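# Place the two closest-weight pistons in the steel tray

## Task

Find the pair of pistons, out of five, whose weights are nearest to each other, and set both in the steel parts tray. None of the remaining three may touch the tray or hang over it. The tray must end up lying flat on the bench. Everything must stay put with no help from the robot, and both grippers must release and pull away at the end.

## Robot and tools

Robot: two arms, left_arm and right_arm, mounted on opposite sides of the table. left_arm's base is on the +y side. The names are just labels and do not match the left or right of any camera image. Each arm has six joints (waist, shoulder, elbow, wrist pitch, wrist yaw, wrist roll) plus a gripper.

Frame: one shared scene frame for both arms, in metres. The origin is the table centre, +z points up, and the table surface is at z = +0.020. Each gripper's fingers point along its own +x axis and close along its y axis. The reported end_effector_position is the spot between the finger pads, about 3 to 4 cm short of the fingertips. The printed hand position can be slightly wrong, more so when the arm is stretched far.

execute_actions takes "actions", a list holding zero or one item, plus an optional "pictures" boolean (images come by default). There are three forms:
- Empty list: sends nothing and just reports the current state.
- Move: {"rows": [...], "steps": n}. n is 1 to 15 control steps of 1/30 s each, default 15. rows has 1 to 15 rows. Each row is used for one step, and the last row is reused for any leftover steps.
- Wait: {"steps": n} with n up to 300, counted from the previous result, and your reply time is included in that count.

Row layout: one list of 14 numbers covering both arms, even if only one arm moves. First come left_arm's 6 joint angles and its opening, then right_arm's 6 joint angles and its opening. The joint values are absolute target angles in radians, in the same joint order as the Joint positions line. They are not offsets. Stated ranges per arm: waist -3.054 to 3.054, shoulder 0.000 to 3.142, elbow 0.000 to 2.356, wrist pitch -1.571 to 1.571, wrist yaw -1.571 to 1.571, wrist roll -3.142 to 3.142. A call is rejected, and nothing is sent, if any target is more than 0.010 beyond a range end and also farther out than that joint's last reading. A true joint end may differ from the stated one by up to 0.010. Targets past the true end are cut to it, and the result may then show "joint sent to its limit", possibly for an earlier move. The absence of that line does not mean there is room left.

Opening: an absolute value from -1 to 1. +1 is fully open, a pad gap of 0.088 m. Empty fingers close fully at about -0.80, and going lower changes nothing. Closing from fully open takes at least about 0.5 s. To grip something, command roughly 0.07 below the current grip_measured; a smaller margin gives a lighter hold. Each gripper's readings have a fixed error of up to about 1 mm. While squeezing a hard part, the reading can show up to about 3 mm (0.061) narrower than the pads really are. Parts thinner than about 3 mm get proportionally less force. Each pad pushes at most about 34 to 49 N, with a brief higher spike when contact starts.

Motion: speed is limited. On every step, each joint's target is kept within a set distance of its measured angle: 0.211 rad for waist, shoulder and elbow, 0.213 for wrist pitch, 0.267 for wrist yaw and 0.228 for wrist roll. All of an arm's targets are also pulled back if they would move its gripper more than 70 mm from where it is now. Friction can leave a joint short of its target, especially at long reach, and tiny changes may not move it at all, so check the joint readings after each move. Between calls the arms keep heading toward the last row you sent. They stop once everything is nearly still, including a slow or blocked move, or once a step is HELD. Fingers that are still opening or closing keep going.

Result lines:
- State line per arm: end_effector_position, end_effector_quat_wxyz, and linear and angular velocities (m/s, rad/s).
- Joint positions and Joint velocities: one block per arm with its six joints (rad, rad/s) and then the pad gap (m, m/s).
- grip_measured: the measured opening on the same -1..1 scale you command.
- "joint command not followed": a clearance check altered or blocked some joint targets; the rest of the row was still applied.
- HELD: marks the steps on which your row was not sent, fully or in part.
- Joint torques: each drive's total output, nonzero even in free air, with a fixed offset, a fixed scale and noise.
- External joint torques: estimated outside load, which includes friction and the weight of anything held. These can help compare piston weights. "no reading" means no estimate is available.
- MOTOR HOT appears from 50 °C. At 95 °C an OVER-TEMPERATURE FAULT holds that arm until it cools. If it does not cool within 30 to 60 s, the arm and its gripper lose power and go limp. Holding loads, even while you are thinking, heats the motors.
- TORQUE FAULT: contact torque reached a joint's limit. That arm freezes for 10 s and the rest of the call is dropped. Load limits in N m: waist 16.6, shoulder 20.6, elbow 20.5, wrist pitch 5.42, wrist yaw 5.4, wrist roll 5.07. A held object's weight counts toward them.

zoom_image: takes "camera" (cam_head_left, cam_head_right, cam_left_wrist or cam_right_wrist; each 504x504) and "region" [x0, y0, x1, y1] in pixels. (0, 0) is the top-left corner, and the region can be at most 504 by 504. It returns a closer view of that camera's most recent image.

finished_scene: takes "scene" (an integer, 1 or 2). It ends the current scene for good and reports whether the goal holds. Replying without any tool call also ends things.

Avoid the following. Dropping anything or knocking it off the table fails the task. Do not let the arms collide or press against each other. Avoid slamming or shoving objects hard. Expect occasional tugs on a held part and pushes on loose ones. Before finishing, open both grippers and move the arms away so nothing depends on them.

Each tool is called after "Request:" by a JSON object that holds its "name" and its "arguments".

## Session

I'll start by looking at the scene.

Request:
{"name": "execute_actions", "arguments": {"actions": []}}

Scene clock: 0.00 s of 12600.00 s.
left_arm: end_effector_position=(+0.2994, +0.0981, +0.4129) grip_measured=+0.848 end_effector_quat_wxyz=(+0.267, +0.846, -0.135, -0.442) end_effector_velocity=(+0.002, +0.002, +0.004) end_effector_angular_velocity=(+0.007, -0.030, -0.002) | right_arm: end_effector_position=(+0.1006, -0.3460, +0.3831) grip_measured=+0.817 end_effector_quat_wxyz=(+0.536, +0.745, +0.397, +0.017) end_effector_velocity=(-0.002, +0.000, -0.001) end_effector_angular_velocity=(+0.001, +0.006, +0.016)
Joint positions: left_arm=[ 0.913  1.498  1.581 -0.891 -0.368  1.895  0.081] | right_arm=[-1.278  0.8    0.818 -0.452 -0.314  1.91   0.079]
Joint velocities: left_arm=[-0.002 -0.007 -0.002  0.007 -0.022  0.022 -0.   ] | right_arm=[-0.007 -0.002 -0.002 -0.007 -0.022 -0.007 -0.   ]
Joint torques (N m, as the arm reports them, + toward a larger angle): no reading
External joint torques (N m, as the arm's controller estimates them; a push from outside toward a larger angle lowers the number): no reading
Heat: left arm: hottest shoulder 27 °C (+0.0 °C/min); right arm: hottest shoulder 27 °C (+0.0 °C/min).

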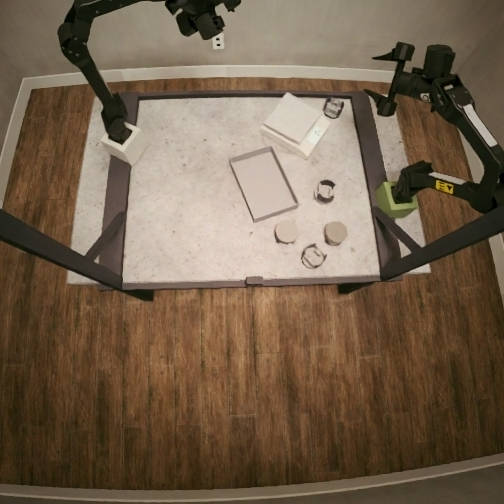

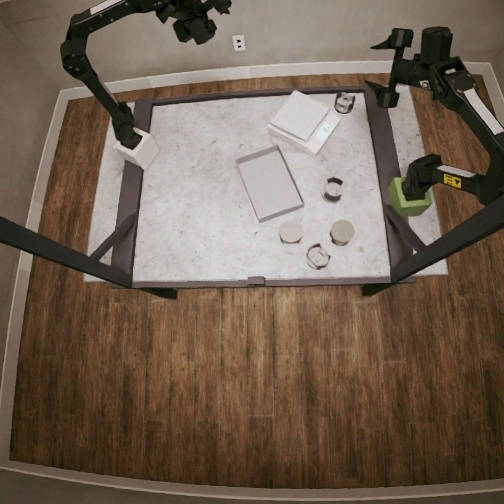

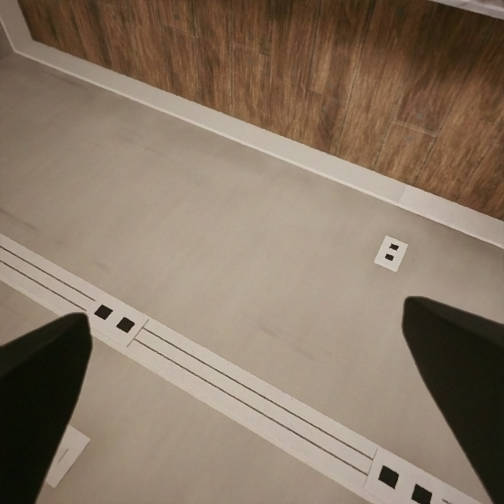

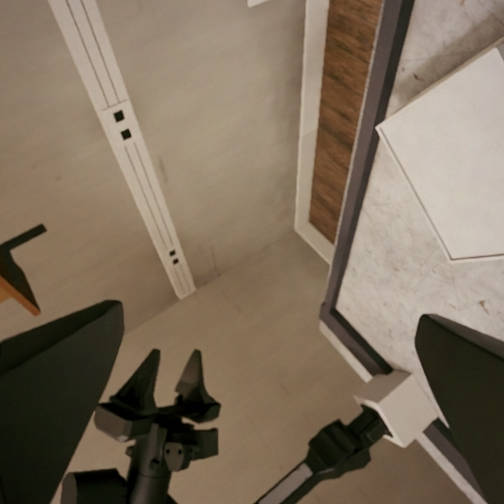

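Request:
{"name": "zoom_image", "arguments": {"camera": "cam_head_left", "region": [210, 70, 430, 290]}}

Request:
{"name": "zoom_image", "arguments": {"camera": "cam_head_right", "region": [210, 70, 430, 290]}}

Request:
{"name": "zoom_image", "arguments": {"camera": "cam_head_left", "region": [255, 85, 355, 165]}}

Region (210, 70, 430, 290) of cam_head_left's 504x504 image, scaled by 2.291, with more detail than that image has.

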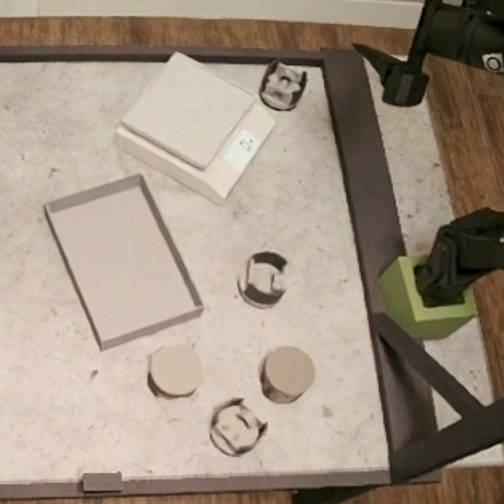

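Region (210, 70, 430, 290) of cam_head_right's 504x504 image, scaled by 2.291, with more detail than that image has.

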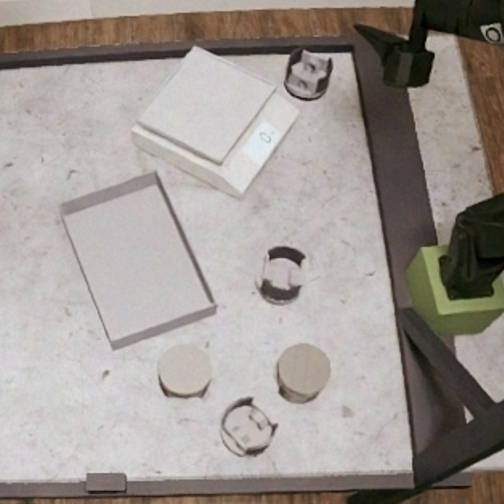

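Region (255, 85, 355, 165) of cam_head_left's 504x504 image, scaled by 5.040, with more detail than that image has; it fills the top 403 rows of this view, and the rest is white.

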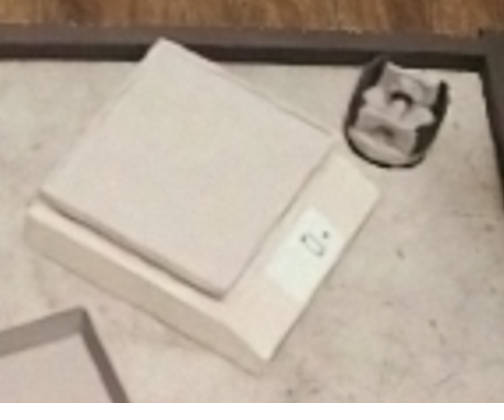

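Request:
{"name": "execute_actions", "arguments": {"actions": [{"rows": [[0.913,0.0,0.0,0,0,0,0.85,-0.364,1.3,1.0,-1.2,0,0,1.0]], "steps": 15}], "pictures": false}}

Request:
{"name": "execute_actions", "arguments": {"actions": [{"steps": 30}]}}

Scene clock: 28.40 s of 12600.00 s.
left_arm: end_effector_position=(+0.2030, +0.1955, +0.4833) grip_measured=+0.848 end_effector_quat_wxyz=(+0.757, +0.340, -0.275, -0.486) end_effector_velocity=(-0.129, +0.321, -0.163) end_effector_angular_velocity=(-1.516, +1.539, -0.178) | right_arm: end_effector_position=(-0.0606, -0.2826, +0.2392) grip_measured=+0.977 end_effector_quat_wxyz=(+0.713, -0.067, +0.686, +0.132) end_effector_velocity=(-0.237, +0.010, -0.007) end_effector_angular_velocity=(-0.366, -0.083, +2.993)
Joint positions: left_arm=[ 0.913  0.619  0.748 -0.042 -0.006  0.903  0.081] | right_arm=[-0.434  1.292  0.989 -1.17  -0.009  0.947  0.087]
Joint velocities: left_arm=[ 0.002 -1.956 -1.624  0.491  0.007 -2.    -0.   ] | right_arm=[ 1.033  0.017  0.012 -0.33   0.007 -1.971  0.   ]
Joint torques (N m, as the arm reports them, + toward a larger angle): left_arm=[ 0.11 -0.35  4.51  1.75  0.1  -0.14] | right_arm=[-1.07 -3.08  7.22 -0.01  0.29 -0.07]
External joint torques (N m, as the arm's controller estimates them; a push from outside toward a larger angle lowers the number): left_arm=[ 0.09 -0.79 -1.16  0.27  0.11 -0.1 ] | right_arm=[ 0.14  0.58  1.58 -0.45  0.01 -0.1 ]
Heat: left arm: hottest shoulder 30 °C (+6.3 °C/min); right arm: hottest elbow 31 °C (+8.5 °C/min).
Steps of this call (steps 1 to 90: nothing new was sent; then 24.90 s passed at rest; steps 91 to 105: all 15 steps of this action). Readings (joint positions):
91: left_arm=[0.917 1.466 1.541 -0.829 -0.313 1.842] | right_arm=[-1.243 0.832 0.849 -0.513 -0.242 1.856]
92: left_arm=[0.918 1.423 1.479 -0.765 -0.229 1.771] | right_arm=[-1.182 0.883 0.898 -0.571 -0.170 1.788]
94: left_arm=[0.915 1.314 1.356 -0.650 -0.109 1.638] | right_arm=[-1.061 1.006 0.969 -0.675 -0.083 1.654]
98: left_arm=[0.913 1.065 1.132 -0.393 -0.028 1.371] | right_arm=[-0.843 1.211 0.988 -0.900 -0.026 1.415]
105: the state above

Scene clock: 29.40 s of 12600.00 s.
left_arm: end_effector_position=(+0.1837, +0.2431, +0.3593) grip_measured=+0.848 end_effector_quat_wxyz=(+0.826, +0.058, -0.127, -0.546) end_effector_velocity=(-0.001, -0.001, -0.004) end_effector_angular_velocity=(+0.004, +0.024, -0.013) | right_arm: end_effector_position=(-0.0759, -0.2840, +0.2380) grip_measured=+0.978 end_effector_quat_wxyz=(+0.582, -0.410, +0.546, +0.442) end_effector_velocity=(-0.002, -0.005, -0.000) end_effector_angular_velocity=(-0.019, +0.013, -0.009)
Joint positions: left_arm=[ 0.913  0.05   0.192  0.005 -0.005  0.239  0.081] | right_arm=[-0.366  1.295  0.989 -1.197 -0.005  0.003  0.087]
Joint velocities: left_arm=[-0.002 -0.002 -0.007 -0.007  0.007 -0.022  0.   ] | right_arm=[-0.002 -0.002 -0.002 -0.022 -0.007  0.007 -0.   ]
Joint torques (N m, as the arm reports them, + toward a larger angle): left_arm=[ 0.07  0.35  7.99  2.   -0.03  0.1 ] | right_arm=[ 0.22 -3.06  7.33  0.    0.17 -0.1 ]
External joint torques (N m, as the arm's controller estimates them; a push from outside toward a larger angle lowers the number): left_arm=[ 0.08 -0.59  1.14  0.25 -0.03  0.11] | right_arm=[ 0.22  0.56  1.78 -0.42  0.18 -0.1 ]
Heat: left arm: hottest shoulder 30 °C (+6.1 °C/min); right arm: hottest elbow 31 °C (+8.2 °C/min).
Steps of this call (steps 1 to 15: the robot went on to your last target; steps 16 to 30: nothing new was sent). Readings (joint positions):
1: left_arm=[0.913 0.554 0.693 -0.028 -0.006 0.836] | right_arm=[-0.407 1.293 0.989 -1.179 -0.009 0.880]
2: left_arm=[0.913 0.490 0.638 -0.019 -0.005 0.769] | right_arm=[-0.392 1.293 0.989 -1.185 -0.009 0.814]
4: left_arm=[0.913 0.364 0.526 -0.009 -0.005 0.636] | right_arm=[-0.377 1.294 0.989 -1.191 -0.007 0.681]
8: left_arm=[0.913 0.120 0.300 -0.001 -0.005 0.369] | right_arm=[-0.369 1.295 0.989 -1.196 -0.005 0.415]
11: left_arm=[0.913 0.044 0.181 -0.017 -0.005 0.238] | right_arm=[-0.368 1.295 0.989 -1.197 -0.005 0.216] HELD
12: left_arm=[0.913 0.054 0.175 -0.019 -0.005 0.239] | right_arm=[-0.367 1.295 0.989 -1.197 -0.005 0.152] HELD
13: left_arm=[0.913 0.058 0.175 -0.005 -0.005 0.239] | right_arm=[-0.367 1.295 0.989 -1.197 -0.005 0.105] HELD
14: left_arm=[0.913 0.055 0.181 0.008 -0.005 0.239] | right_arm=[-0.367 1.295 0.989 -1.197 -0.005 0.074] HELD
15: left_arm=[0.913 0.052 0.188 0.010 -0.005 0.239] | right_arm=[-0.366 1.295 0.989 -1.197 -0.005 0.052] HELD
30: the state above
A step was HELD (marked above), so your last target was given up. An arm can still carry out its HELD step.
joint command not followed: on one or more control steps a check withheld the commanded joint targets of the left arm, and it was not sent them on those steps.
cause: the commanded joint targets would bring two parts of the arm too close to each other (joints 3 (elbow) to 5 (wrist yaw) lie between them); next, command targets that bring no two parts of the arm closer together.

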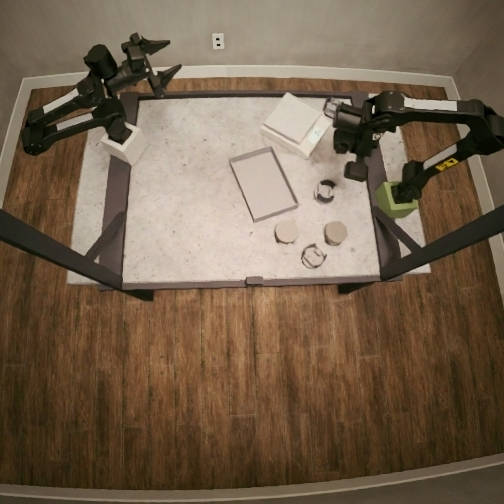

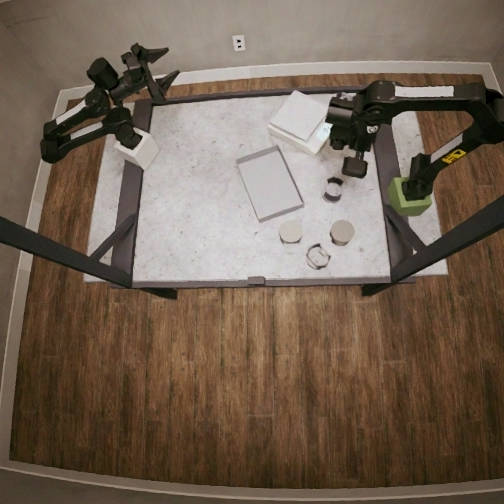

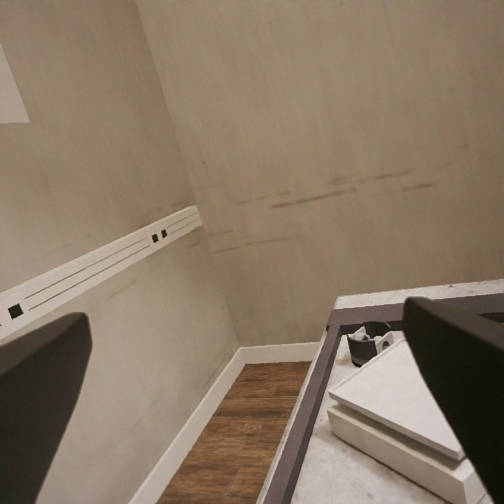

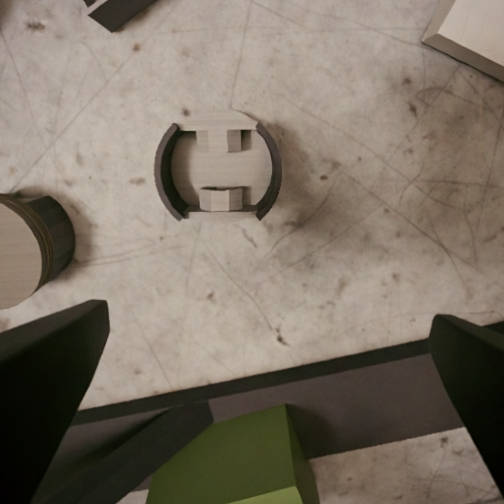

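Request:
{"name": "execute_actions", "arguments": {"actions": [{"rows": [[0.913,1.38,2.34,0.8,0,0.24,0.85,0.1,1.3,1.0,-1.2,0,0,1.0]], "steps": 15}], "pictures": false}}

Request:
{"name": "execute_actions", "arguments": {"actions": [{"steps": 30}]}}

Scene clock: 44.03 s of 12600.00 s.
left_arm: end_effector_position=(+0.1836, +0.2433, +0.4643) grip_measured=+0.848 end_effector_quat_wxyz=(+0.822, -0.006, -0.218, -0.527) end_effector_velocity=(+0.005, -0.001, +0.287) end_effector_angular_velocity=(-0.584, -0.218, +0.020) | right_arm: end_effector_position=(-0.1733, -0.2794, +0.2382) grip_measured=+0.978 end_effector_quat_wxyz=(+0.467, -0.525, +0.436, +0.562) end_effector_velocity=(-0.005, +0.001, +0.001) end_effector_angular_velocity=(+0.013, -0.004, +0.019)
Joint positions: left_arm=[ 0.913  0.289  0.41   0.252 -0.005  0.239  0.081] | right_arm=[ 0.094  1.297  0.991 -1.197 -0.001  0.002  0.087]
Joint velocities: left_arm=[ 0.002  0.662  0.632  0.652 -0.022 -0.007 -0.   ] | right_arm=[ 0.027 -0.002  0.002  0.007  0.007  0.007 -0.   ]
Joint torques (N m, as the arm reports them, + toward a larger angle): left_arm=[0.09 0.73 9.08 1.98 0.08 0.05] | right_arm=[ 0.22 -3.3   7.1  -0.01  0.03 -0.05]
External joint torques (N m, as the arm's controller estimates them; a push from outside toward a larger angle lowers the number): left_arm=[ 0.07 -0.02  2.27  0.38  0.09  0.06] | right_arm=[ 0.24  0.34  1.45 -0.47  0.03 -0.05]
Heat: left arm: hottest wrist pitch 31 °C (+5.5 °C/min); right arm: hottest elbow 32 °C (+6.8 °C/min).
Steps of this call (steps 1 to 90: nothing new was sent; then 11.13 s passed at rest; steps 91 to 105: all 15 steps of this action). Readings (joint positions):
91: left_arm=[0.913 0.050 0.192 0.006 -0.005 0.239] | right_arm=[-0.340 1.295 0.989 -1.197 0.009 0.003]
92: left_arm=[0.913 0.053 0.192 0.010 -0.005 0.239] | right_arm=[-0.280 1.295 0.990 -1.197 0.009 0.003]
94: left_arm=[0.913 0.069 0.202 0.026 -0.005 0.239] | right_arm=[-0.152 1.297 0.991 -1.197 0.005 0.003]
98: left_arm=[0.913 0.138 0.262 0.096 -0.005 0.239] | right_arm=[0.050 1.297 0.991 -1.197 -0.001 0.002]
105: the state above

Scene clock: 45.03 s of 12600.00 s.
left_arm: end_effector_position=(+0.1975, +0.2086, +0.6876) grip_measured=+0.848 end_effector_quat_wxyz=(+0.774, -0.148, -0.409, -0.460) end_effector_velocity=(+0.048, -0.117, +0.107) end_effector_angular_velocity=(-0.082, -0.012, -0.015) | right_arm: end_effector_position=(-0.1739, -0.2795, +0.2382) grip_measured=+0.978 end_effector_quat_wxyz=(+0.466, -0.526, +0.436, +0.563) end_effector_velocity=(+0.001, +0.003, -0.001) end_effector_angular_velocity=(+0.016, +0.010, -0.004)
Joint positions: left_arm=[ 0.913  0.95   1.053  0.775 -0.005  0.239  0.081] | right_arm=[ 0.097  1.297  0.991 -1.197 -0.001  0.002  0.087]
Joint velocities: left_arm=[-0.002  0.647  0.632  0.095 -0.007 -0.022 -0.   ] | right_arm=[-0.012 -0.002 -0.007  0.022 -0.007 -0.007 -0.   ]
Joint torques (N m, as the arm reports them, + toward a larger angle): left_arm=[ 0.1  -1.78  7.9   1.28  0.12  0.05] | right_arm=[ 0.24 -3.3   7.11  0.    0.03 -0.05]
External joint torques (N m, as the arm's controller estimates them; a push from outside toward a larger angle lowers the number): left_arm=[ 0.08 -0.45  1.94  0.42  0.13  0.05] | right_arm=[ 0.29  0.33  1.49 -0.46  0.03 -0.05]
Heat: left arm: hottest wrist pitch 31 °C (+5.3 °C/min); right arm: hottest elbow 32 °C (+6.7 °C/min).
Steps of this call (steps 1 to 30: the robot went on to your last target). Readings (joint positions):
1: left_arm=[0.913 0.311 0.431 0.275 -0.005 0.239] | right_arm=[0.095 1.297 0.991 -1.197 -0.001 0.002]
2: left_arm=[0.913 0.333 0.453 0.298 -0.005 0.239] | right_arm=[0.096 1.297 0.991 -1.197 -0.001 0.002]
4: left_arm=[0.913 0.378 0.495 0.344 -0.005 0.239] | right_arm=[0.096 1.297 0.991 -1.197 -0.001 0.002]
8: left_arm=[0.913 0.467 0.581 0.436 -0.005 0.239] | right_arm=[0.097 1.297 0.991 -1.197 -0.001 0.002]
30: the state above

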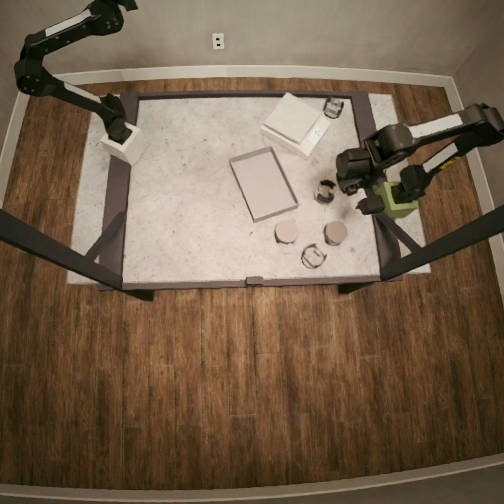

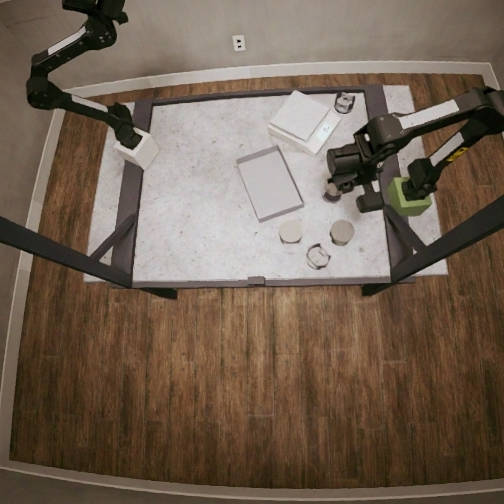

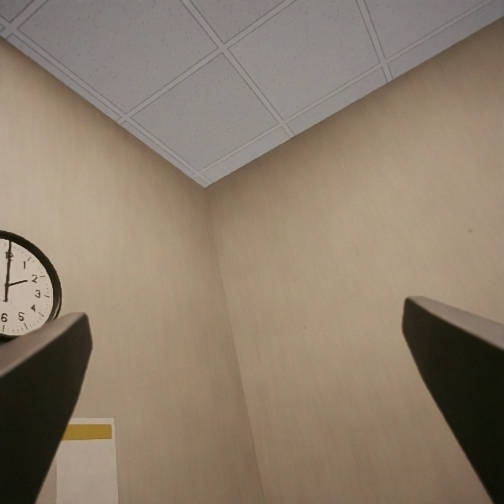

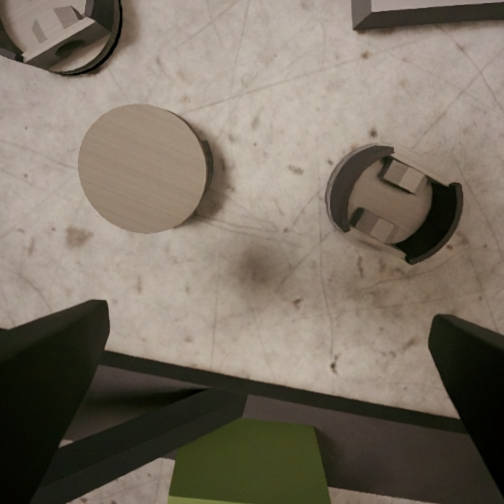

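Request:
{"name": "execute_actions", "arguments": {"actions": []}}

Scene clock: 52.23 s of 12600.00 s.
left_arm: end_effector_position=(+0.1147, +0.4155, +0.9288) grip_measured=+0.848 end_effector_quat_wxyz=(-0.576, +0.367, +0.675, +0.277) end_effector_velocity=(-0.002, +0.002, -0.000) end_effector_angular_velocity=(-0.004, -0.011, -0.008) | right_arm: end_effector_position=(-0.1739, -0.2795, +0.2382) grip_measured=+0.978 end_effector_quat_wxyz=(+0.466, -0.526, +0.436, +0.563) end_effector_velocity=(-0.001, +0.001, -0.001) end_effector_angular_velocity=(+0.001, +0.007, +0.005)
Joint positions: left_arm=[ 0.913  1.38   2.339  0.801 -0.004  0.239  0.081] | right_arm=[ 0.097  1.297  0.991 -1.197 -0.001  0.002  0.087]
Joint velocities: left_arm=[-0.002 -0.002 -0.002  0.007  0.007 -0.007 -0.   ] | right_arm=[-0.002  0.002 -0.002  0.007 -0.007 -0.007 -0.   ]
Joint torques (N m, as the arm reports them, + toward a larger angle): left_arm=[ 0.1  -0.52  1.98 -0.58  0.11  0.06] | right_arm=[ 0.23 -3.29  7.1   0.    0.03 -0.05]
External joint torques (N m, as the arm's controller estimates them; a push from outside toward a larger angle lowers the number): left_arm=[ 0.1  -0.68  0.67  0.09  0.11  0.06] | right_arm=[ 0.23  0.32  1.51 -0.45  0.04 -0.05]
Heat: left arm: hottest elbow 30 °C (+3.4 °C/min); right arm: hottest elbow 32 °C (+5.7 °C/min).
Steps of this call (steps 1 to 90: the robot went on to your last target; steps 91 to 160: nothing new was sent; then 1.87 s passed at rest). Readings (joint positions):
1: left_arm=[0.913 0.972 1.074 0.778 -0.004 0.239] | right_arm=[0.097 1.297 0.991 -1.197 -0.001 0.002]
2: left_arm=[0.913 0.993 1.095 0.781 -0.004 0.239] | right_arm=[0.097 1.297 0.991 -1.197 -0.001 0.002]
4: left_arm=[0.913 1.037 1.138 0.786 -0.004 0.239] | right_arm=[0.097 1.297 0.991 -1.197 -0.001 0.002]
8: left_arm=[0.913 1.123 1.223 0.792 -0.004 0.239] | right_arm=[0.097 1.297 0.991 -1.197 -0.001 0.002]
160: the state above
All arms were judged still, so your last target was given up. Only a new action makes them travel on or press farther. Fingers that are still opening or closing keep moving.

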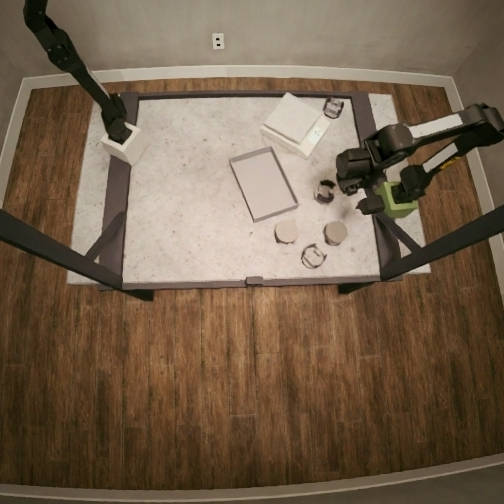

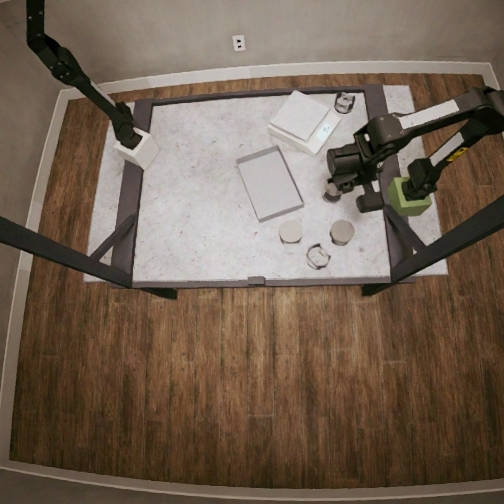

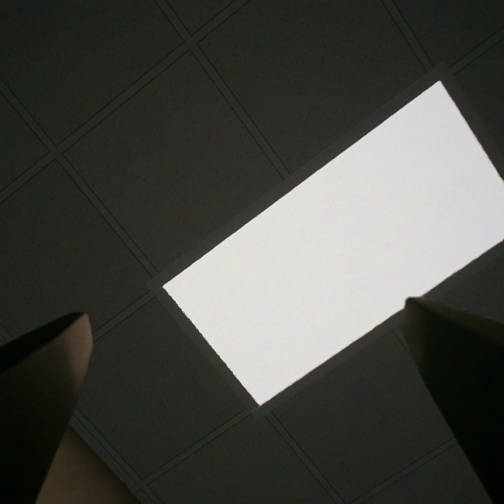

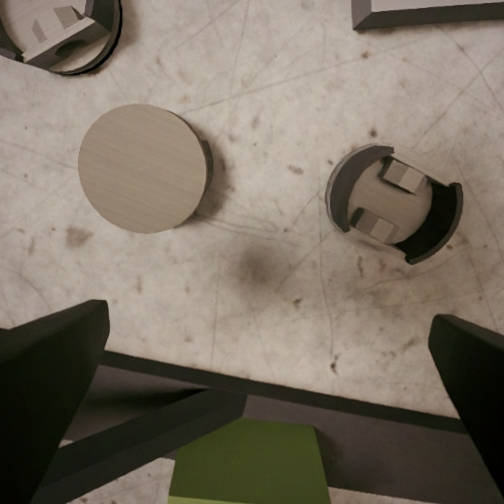

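Request:
{"name": "zoom_image", "arguments": {"camera": "cam_right_wrist", "region": [0, 0, 252, 252]}}

Request:
{"name": "zoom_image", "arguments": {"camera": "cam_right_wrist", "region": [300, 110, 500, 310]}}

Request:
{"name": "zoom_image", "arguments": {"camera": "cam_head_left", "region": [260, 170, 430, 300]}}

Region (0, 0, 252, 252) of cam_right_wrist's 504x504 image, scaled by 2.000, with more detail than that image has.

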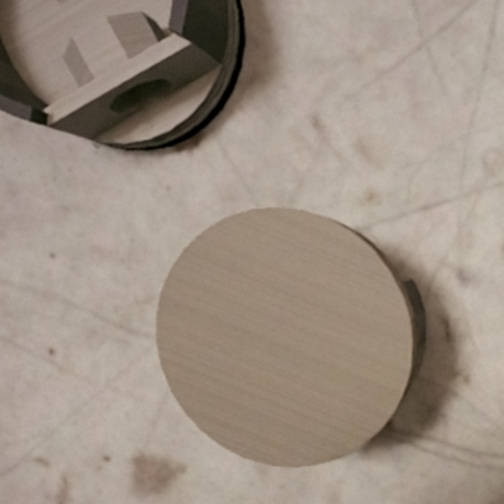

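Region (300, 110, 500, 310) of cam_right_wrist's 504x504 image, scaled by 2.520, with more detail than that image has.

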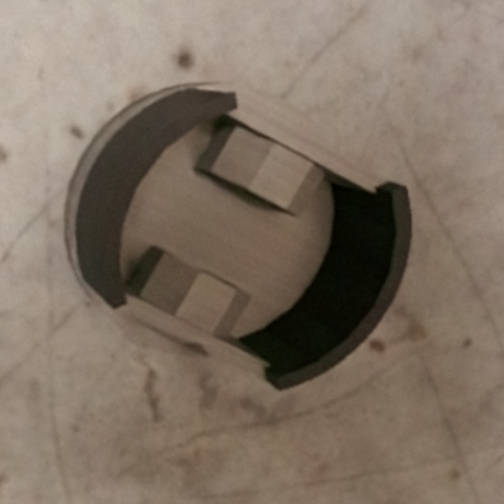

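Region (260, 170, 430, 300) of cam_head_left's 504x504 image, scaled by 2.965, with more detail than that image has; it fills the top 385 rows of this view, and the rest is white.

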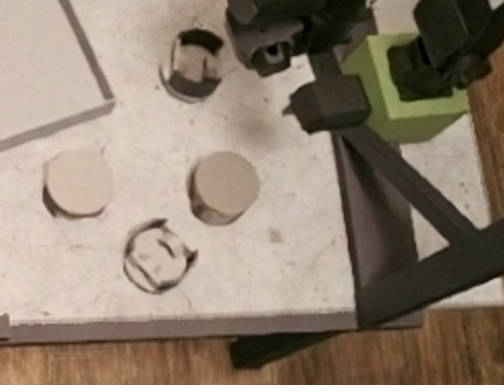

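Request:
{"name": "execute_actions", "arguments": {"actions": [{"rows": [[0.913,1.38,2.34,0.8,0,0.24,0.85,-0.2475,1.545,0.89,-0.906,0,1.696,1.0]], "steps": 15}], "pictures": false}}

Request:
{"name": "execute_actions", "arguments": {"actions": [{"steps": 15}]}}

Scene clock: 79.87 s of 12600.00 s.
left_arm: end_effector_position=(+0.1147, +0.4155, +0.9288) grip_measured=+0.848 end_effector_quat_wxyz=(-0.576, +0.367, +0.675, +0.277) end_effector_velocity=(+0.001, -0.000, +0.000) end_effector_angular_velocity=(+0.006, +0.006, -0.025) | right_arm: end_effector_position=(-0.0961, -0.2473, +0.1642) grip_measured=+0.978 end_effector_quat_wxyz=(+0.690, -0.158, +0.686, +0.166) end_effector_velocity=(+0.008, +0.009, +0.000) end_effector_angular_velocity=(+0.056, +0.011, -1.978)
Joint positions: left_arm=[ 0.913  1.38   2.339  0.801 -0.004  0.239  0.081] | right_arm=[-0.243  1.539  0.892 -0.911  0.001  0.957  0.087]
Joint velocities: left_arm=[-0.002 -0.002 -0.002 -0.007 -0.007 -0.022 -0.   ] | right_arm=[-0.022 -0.002 -0.002  0.051  0.007  1.956  0.   ]
Joint torques (N m, as the arm reports them, + toward a larger angle): left_arm=[ 0.1  -0.47  2.   -0.61  0.11  0.05] | right_arm=[-0.18 -4.25  5.08  0.25  0.    0.11]
External joint torques (N m, as the arm's controller estimates them; a push from outside toward a larger angle lowers the number): left_arm=[ 0.1  -0.73  0.75  0.09  0.12  0.05] | right_arm=[-0.16  0.62  0.02 -0.03 -0.04  0.11]
Heat: left arm: hottest wrist pitch 29 °C (+0.0 °C/min); right arm: hottest elbow 33 °C (+3.0 °C/min).
Steps of this call (steps 1 to 90: nothing new was sent; then 24.13 s passed at rest; steps 91 to 105: all 15 steps of this action). Readings (joint positions):
91: left_arm=[0.913 1.380 2.339 0.801 -0.004 0.239] | right_arm=[0.076 1.320 0.981 -1.173 -0.010 0.043]
92: left_arm=[0.913 1.380 2.339 0.801 -0.004 0.239] | right_arm=[0.028 1.353 0.970 -1.109 -0.010 0.101]
94: left_arm=[0.913 1.380 2.339 0.801 -0.004 0.239] | right_arm=[-0.080 1.454 0.941 -1.001 -0.009 0.223]
98: left_arm=[0.913 1.380 2.339 0.801 -0.004 0.239] | right_arm=[-0.226 1.536 0.893 -0.936 0.001 0.492]
105: the state above

Scene clock: 80.37 s of 12600.00 s.
left_arm: end_effector_position=(+0.1147, +0.4155, +0.9288) grip_measured=+0.848 end_effector_quat_wxyz=(-0.576, +0.367, +0.675, +0.277) end_effector_velocity=(+0.002, -0.002, -0.000) end_effector_angular_velocity=(+0.010, +0.007, -0.021) | right_arm: end_effector_position=(-0.0956, -0.2472, +0.1641) grip_measured=+0.978 end_effector_quat_wxyz=(+0.702, +0.097, +0.701, -0.087) end_effector_velocity=(-0.002, -0.004, -0.002) end_effector_angular_velocity=(-0.013, +0.027, -0.175)
Joint positions: left_arm=[ 0.913  1.38   2.339  0.801 -0.004  0.239  0.081] | right_arm=[-0.245  1.54   0.892 -0.909  0.001  1.678  0.087]
Joint velocities: left_arm=[ 0.002 -0.002 -0.007 -0.007 -0.007 -0.022  0.   ] | right_arm=[-0.007  0.002 -0.007 -0.007 -0.022  0.168 -0.   ]
Joint torques (N m, as the arm reports them, + toward a larger angle): left_arm=[ 0.1  -0.48  2.   -0.6   0.11  0.05] | right_arm=[-0.2  -4.23  4.98  0.27  0.01  0.12]
External joint torques (N m, as the arm's controller estimates them; a push from outside toward a larger angle lowers the number): left_arm=[ 0.1  -0.74  0.76  0.09  0.11  0.05] | right_arm=[-0.2   0.56 -0.03 -0.02 -0.04  0.12]
Heat: left arm: hottest wrist pitch 29 °C (+0.0 °C/min); right arm: hottest elbow 33 °C (+3.0 °C/min).
Steps of this call (steps 1 to 15: the robot went on to your last target). Readings (joint positions):
1: left_arm=[0.913 1.380 2.339 0.801 -0.004 0.239] | right_arm=[-0.244 1.539 0.892 -0.910 0.001 1.024]
2: left_arm=[0.913 1.380 2.339 0.801 -0.004 0.239] | right_arm=[-0.244 1.539 0.892 -0.910 0.001 1.090]
4: left_arm=[0.913 1.380 2.339 0.801 -0.004 0.239] | right_arm=[-0.244 1.540 0.892 -0.910 0.001 1.223]
8: left_arm=[0.913 1.380 2.339 0.801 -0.004 0.239] | right_arm=[-0.245 1.540 0.892 -0.909 0.001 1.489]
15: the state above

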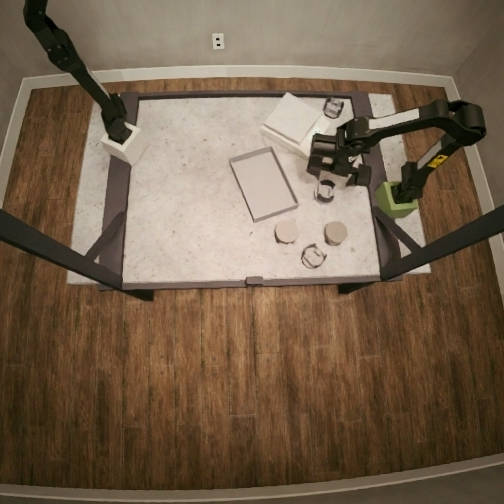

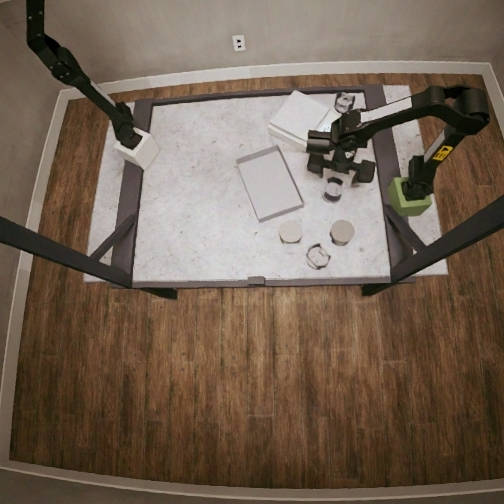

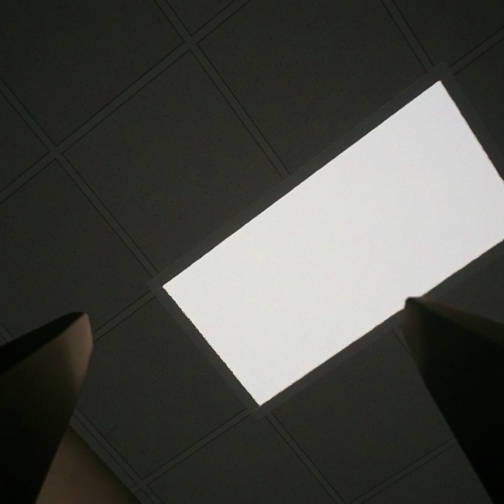

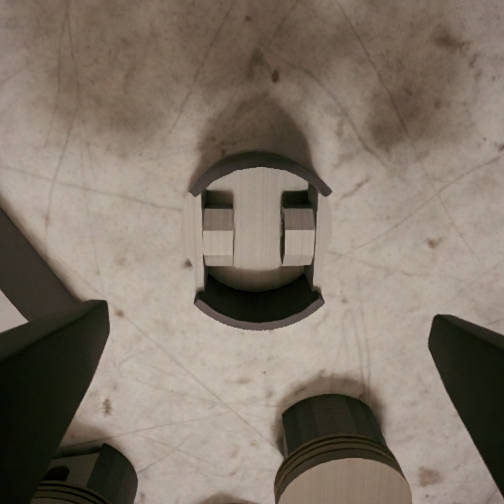

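Request:
{"name": "zoom_image", "arguments": {"camera": "cam_right_wrist", "region": [160, 140, 360, 340]}}

Request:
{"name": "zoom_image", "arguments": {"camera": "cam_right_wrist", "region": [250, 380, 440, 504]}}

Region (160, 140, 360, 340) of cam_right_wrist's 504x504 image, scaled by 2.520, with more detail than that image has.

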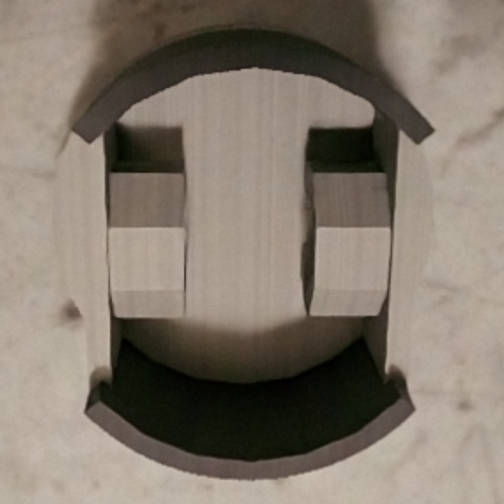

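Region (250, 380, 440, 504) of cam_right_wrist's 504x504 image, scaled by 2.653, with more detail than that image has; it fills the top 329 rows of this view, and the rest is white.

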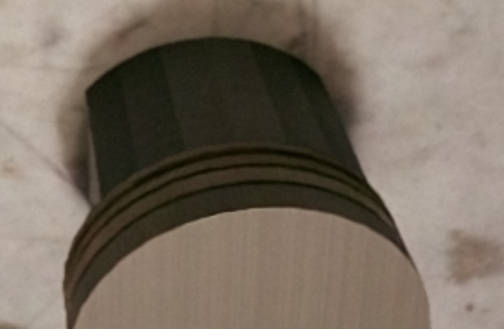

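Request:
{"name": "execute_actions", "arguments": {"actions": [{"rows": [[0.913,1.38,2.34,0.8,0,0.24,0.85,-0.2475,1.55,0.885,-0.893,0,1.67,1.0],[0.913,1.38,2.34,0.8,0,0.24,0.85,-0.2475,1.565,0.875,-0.869,0,1.65,1.0],[0.913,1.38,2.34,0.8,0,0.24,0.85,-0.2475,1.585,0.862,-0.838,0,1.64,1.0],[0.913,1.38,2.34,0.8,0,0.24,0.85,-0.2475,1.608,0.847,-0.801,0,1.64,1.0],[0.913,1.38,2.34,0.8,0,0.24,0.85,-0.2475,1.632,0.831,-0.763,0,1.64,1.0],[0.913,1.38,2.34,0.8,0,0.24,0.85,-0.2475,1.656,0.815,-0.725,0,1.64,1.0],[0.913,1.38,2.34,0.8,0,0.24,0.85,-0.2475,1.68,0.799,-0.687,0,1.64,1.0],[0.913,1.38,2.34,0.8,0,0.24,0.85,-0.2475,1.702,0.784,-0.652,0,1.64,1.0],[0.913,1.38,2.34,0.8,0,0.24,0.85,-0.2475,1.722,0.771,-0.62,0,1.64,1.0],[0.913,1.38,2.34,0.8,0,0.24,0.85,-0.2475,1.738,0.76,-0.595,0,1.64,1.0],[0.913,1.38,2.34,0.8,0,0.24,0.85,-0.2475,1.749,0.753,-0.578,0,1.64,1.0],[0.913,1.38,2.34,0.8,0,0.24,0.85,-0.2475,1.755,0.749,-0.568,0,1.64,1.0]], "steps": 15}]}}

Scene clock: 92.77 s of 12600.00 s.
left_arm: end_effector_position=(+0.1147, +0.4155, +0.9288) grip_measured=+0.848 end_effector_quat_wxyz=(-0.576, +0.367, +0.675, +0.277) end_effector_velocity=(-0.001, +0.004, -0.000) end_effector_angular_velocity=(-0.014, +0.001, -0.011) | right_arm: end_effector_position=(-0.0953, -0.2450, +0.0883) grip_measured=+0.978 end_effector_quat_wxyz=(+0.703, +0.077, +0.702, -0.082) end_effector_velocity=(-0.001, +0.002, -0.035) end_effector_angular_velocity=(+0.032, +0.002, +0.010)
Joint positions: left_arm=[ 0.913  1.38   2.339  0.801 -0.004  0.239  0.081] | right_arm=[-0.245  1.745  0.756 -0.59   0.001  1.643  0.087]
Joint velocities: left_arm=[-0.002 -0.002  0.002  0.007 -0.007 -0.007  0.   ] | right_arm=[ 0.002  0.09  -0.076  0.198 -0.007 -0.007  0.   ]
Joint torques (N m, as the arm reports them, + toward a larger angle): left_arm=[ 0.1  -0.47  2.   -0.6   0.11  0.06] | right_arm=[-0.18 -5.27  4.02  0.35  0.02 -0.11]
External joint torques (N m, as the arm's controller estimates them; a push from outside toward a larger angle lowers the number): left_arm=[ 0.1  -0.58  0.67  0.05  0.11  0.06] | right_arm=[-0.2   0.53 -0.58 -0.05 -0.04 -0.1 ]
Heat: left arm: hottest wrist pitch 29 °C (-1.0 °C/min); right arm: hottest elbow 32 °C (+1.0 °C/min).
Steps of this call (steps 1 to 30: the robot went on to your last target; steps 31 to 100: nothing new was sent; then 8.57 s passed at rest; steps 101 to 115: all 15 steps of this action). Readings (joint positions):
101: left_arm=[0.913 1.380 2.339 0.801 -0.004 0.239] | right_arm=[-0.245 1.540 0.892 -0.907 0.001 1.690]
102: left_arm=[0.913 1.380 2.339 0.801 -0.004 0.239] | right_arm=[-0.245 1.543 0.890 -0.898 0.001 1.681]
104: left_arm=[0.913 1.380 2.339 0.801 -0.004 0.239] | right_arm=[-0.245 1.561 0.880 -0.858 0.001 1.661]
108: left_arm=[0.913 1.380 2.339 0.801 -0.004 0.239] | right_arm=[-0.245 1.643 0.828 -0.734 0.001 1.647]
115: the state above

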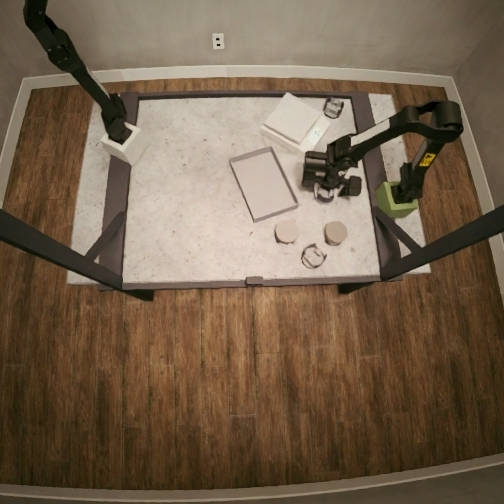

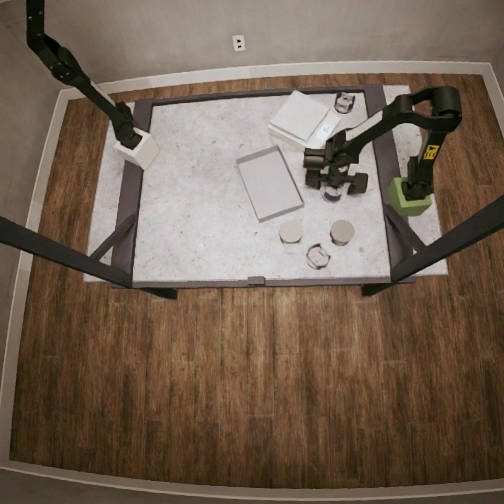

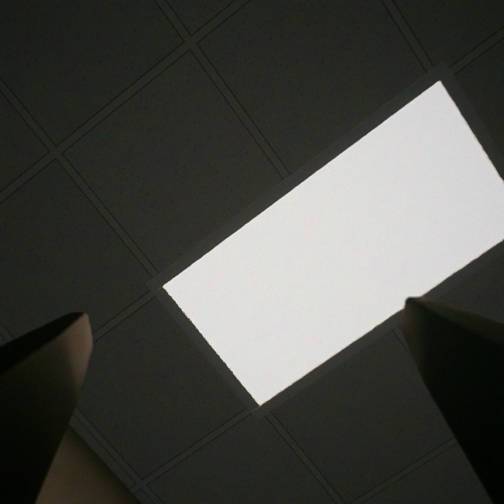

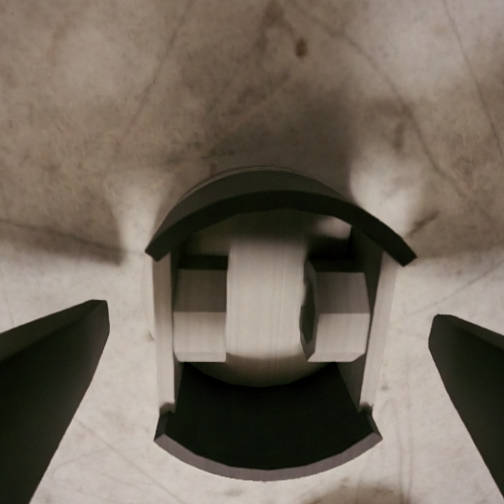

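Request:
{"name": "zoom_image", "arguments": {"camera": "cam_head_left", "region": [290, 145, 370, 215]}}

Request:
{"name": "zoom_image", "arguments": {"camera": "cam_head_right", "region": [295, 145, 375, 215]}}

Region (290, 145, 370, 215) of cam_head_left's 504x504 image, scaled by 6.300, with more detail than that image has; it fills the top 441 rows of this view, and the rest is white.

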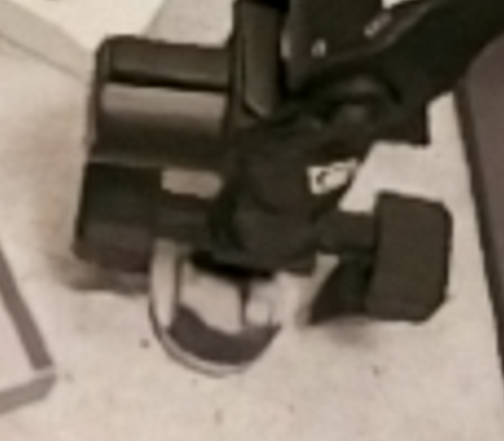

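Region (295, 145, 375, 215) of cam_head_right's 504x504 image, scaled by 6.300, with more detail than that image has; it fills the top 441 rows of this view, and the rest is white.

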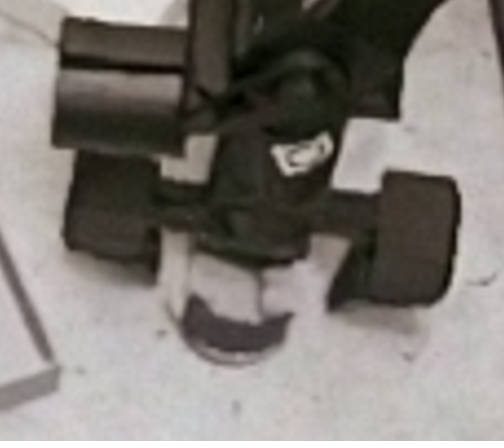

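Request:
{"name": "zoom_image", "arguments": {"camera": "cam_right_wrist", "region": [90, 150, 450, 504]}}

Region (90, 150, 450, 504) of cam_right_wrist's 504x504 image, scaled by 1.400, with more detail than that image has; it fills the top 496 rows of this view, and the rest is white.

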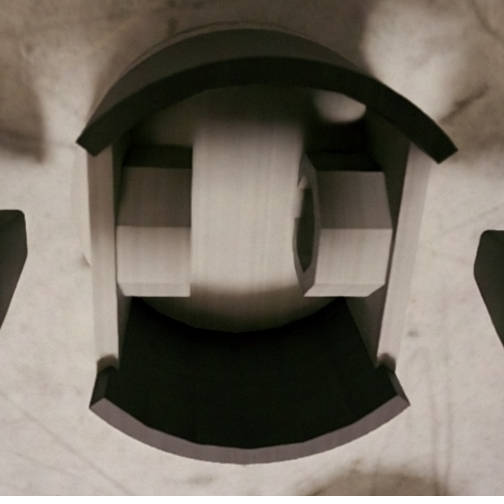

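Request:
{"name": "execute_actions", "arguments": {"actions": [{"rows": [[0.913,1.38,2.34,0.8,0,0.24,0.85,-0.2475,1.762,0.746,-0.558,0,1.64,1.0],[0.913,1.38,2.34,0.8,0,0.24,0.85,-0.2475,1.772,0.742,-0.544,0,1.64,0.95],[0.913,1.38,2.34,0.8,0,0.24,0.85,-0.2475,1.78,0.738,-0.532,0,1.64,0.9],[0.913,1.38,2.34,0.8,0,0.24,0.85,-0.2475,1.784,0.736,-0.526,0,1.64,0.85],[0.913,1.38,2.34,0.8,0,0.24,0.85,-0.2475,1.784,0.736,-0.526,0,1.64,0.8],[0.913,1.38,2.34,0.8,0,0.24,0.85,-0.2475,1.784,0.736,-0.526,0,1.64,0.73],[0.913,1.38,2.34,0.8,0,0.24,0.85,-0.2475,1.784,0.736,-0.526,0,1.64,0.66],[0.913,1.38,2.34,0.8,0,0.24,0.85,-0.2475,1.784,0.736,-0.526,0,1.64,0.59],[0.913,1.38,2.34,0.8,0,0.24,0.85,-0.2475,1.784,0.736,-0.526,0,1.64,0.52],[0.913,1.38,2.34,0.8,0,0.24,0.85,-0.2475,1.784,0.736,-0.526,0,1.64,0.46],[0.913,1.38,2.34,0.8,0,0.24,0.85,-0.2475,1.784,0.736,-0.526,0,1.64,0.41],[0.913,1.38,2.34,0.8,0,0.24,0.85,-0.2475,1.784,0.736,-0.526,0,1.64,0.37],[0.913,1.38,2.34,0.8,0,0.24,0.85,-0.2475,1.784,0.736,-0.526,0,1.64,0.33],[0.913,1.38,2.34,0.8,0,0.24,0.85,-0.2475,1.784,0.736,-0.526,0,1.64,0.3]], "steps": 15}]}}

Scene clock: 111.33 s of 12600.00 s.
left_arm: end_effector_position=(+0.1147, +0.4155, +0.9288) grip_measured=+0.848 end_effector_quat_wxyz=(-0.576, +0.367, +0.675, +0.277) end_effector_velocity=(+0.002, -0.002, +0.000) end_effector_angular_velocity=(+0.006, +0.006, -0.025) | right_arm: end_effector_position=(-0.0947, -0.2413, +0.0781) grip_measured=+0.376 end_effector_quat_wxyz=(+0.703, +0.082, +0.702, -0.076) end_effector_velocity=(+0.009, +0.040, -0.000) end_effector_angular_velocity=(+0.190, -0.037, -0.000)
Joint positions: left_arm=[ 0.913  1.38   2.339  0.801 -0.004  0.239  0.081] | right_arm=[-0.245  1.777  0.741 -0.525  0.001  1.642  0.057]
Joint velocities: left_arm=[-0.002  0.002  0.002 -0.007 -0.007 -0.022 -0.   ] | right_arm=[-0.007 -0.002 -0.007  0.198  0.007 -0.007 -0.043]
Joint torques (N m, as the arm reports them, + toward a larger angle): left_arm=[ 0.11 -0.47  2.01 -0.6   0.11  0.05] | right_arm=[-0.17 -4.62  3.43 -0.16  0.05 -0.08]
External joint torques (N m, as the arm's controller estimates them; a push from outside toward a larger angle lowers the number): left_arm=[ 0.11 -0.73  0.76  0.08  0.12  0.06] | right_arm=[-0.16  0.6  -0.5  -0.3  -0.01 -0.08]
Heat: left arm: hottest wrist pitch 29 °C (-1.0 °C/min); right arm: hottest elbow 31 °C (-1.0 °C/min).
Steps of this call (steps 1 to 30: the robot went on to your last target; steps 31 to 100: nothing new was sent; then 14.73 s passed at rest; steps 101 to 115: all 15 steps of this action). Readings (joint positions):
101: left_arm=[0.913 1.380 2.339 0.801 -0.004 0.239] | right_arm=[-0.245 1.750 0.754 -0.569 0.001 1.643]
102: left_arm=[0.913 1.380 2.339 0.801 -0.004 0.239] | right_arm=[-0.245 1.753 0.752 -0.563 0.001 1.643]
104: left_arm=[0.913 1.380 2.339 0.801 -0.004 0.239] | right_arm=[-0.245 1.764 0.749 -0.546 0.001 1.643]
108: left_arm=[0.913 1.380 2.339 0.801 -0.004 0.239] | right_arm=[-0.245 1.777 0.741 -0.534 0.001 1.643]
115: the state above

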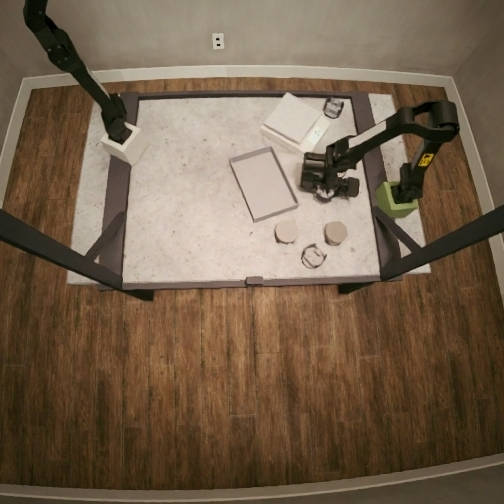

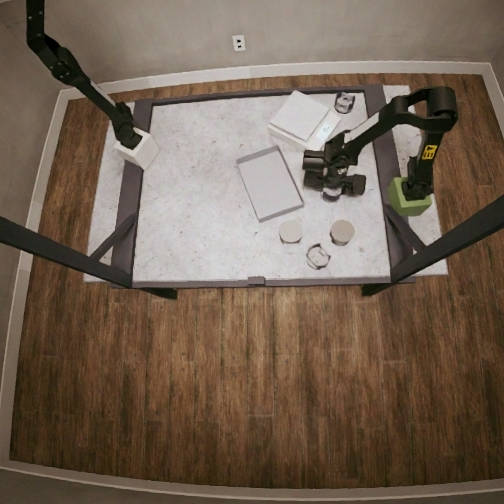

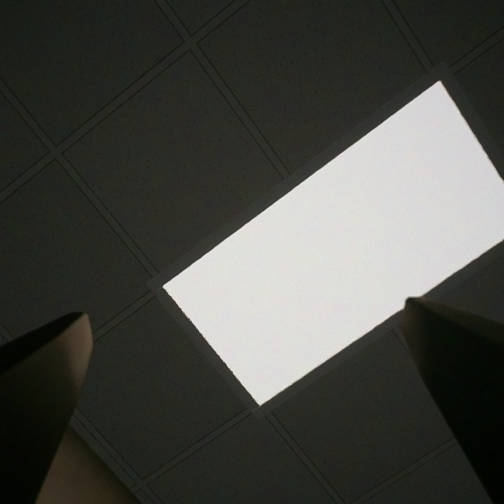

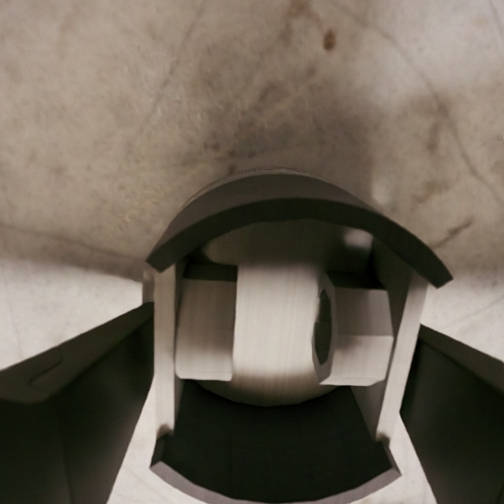

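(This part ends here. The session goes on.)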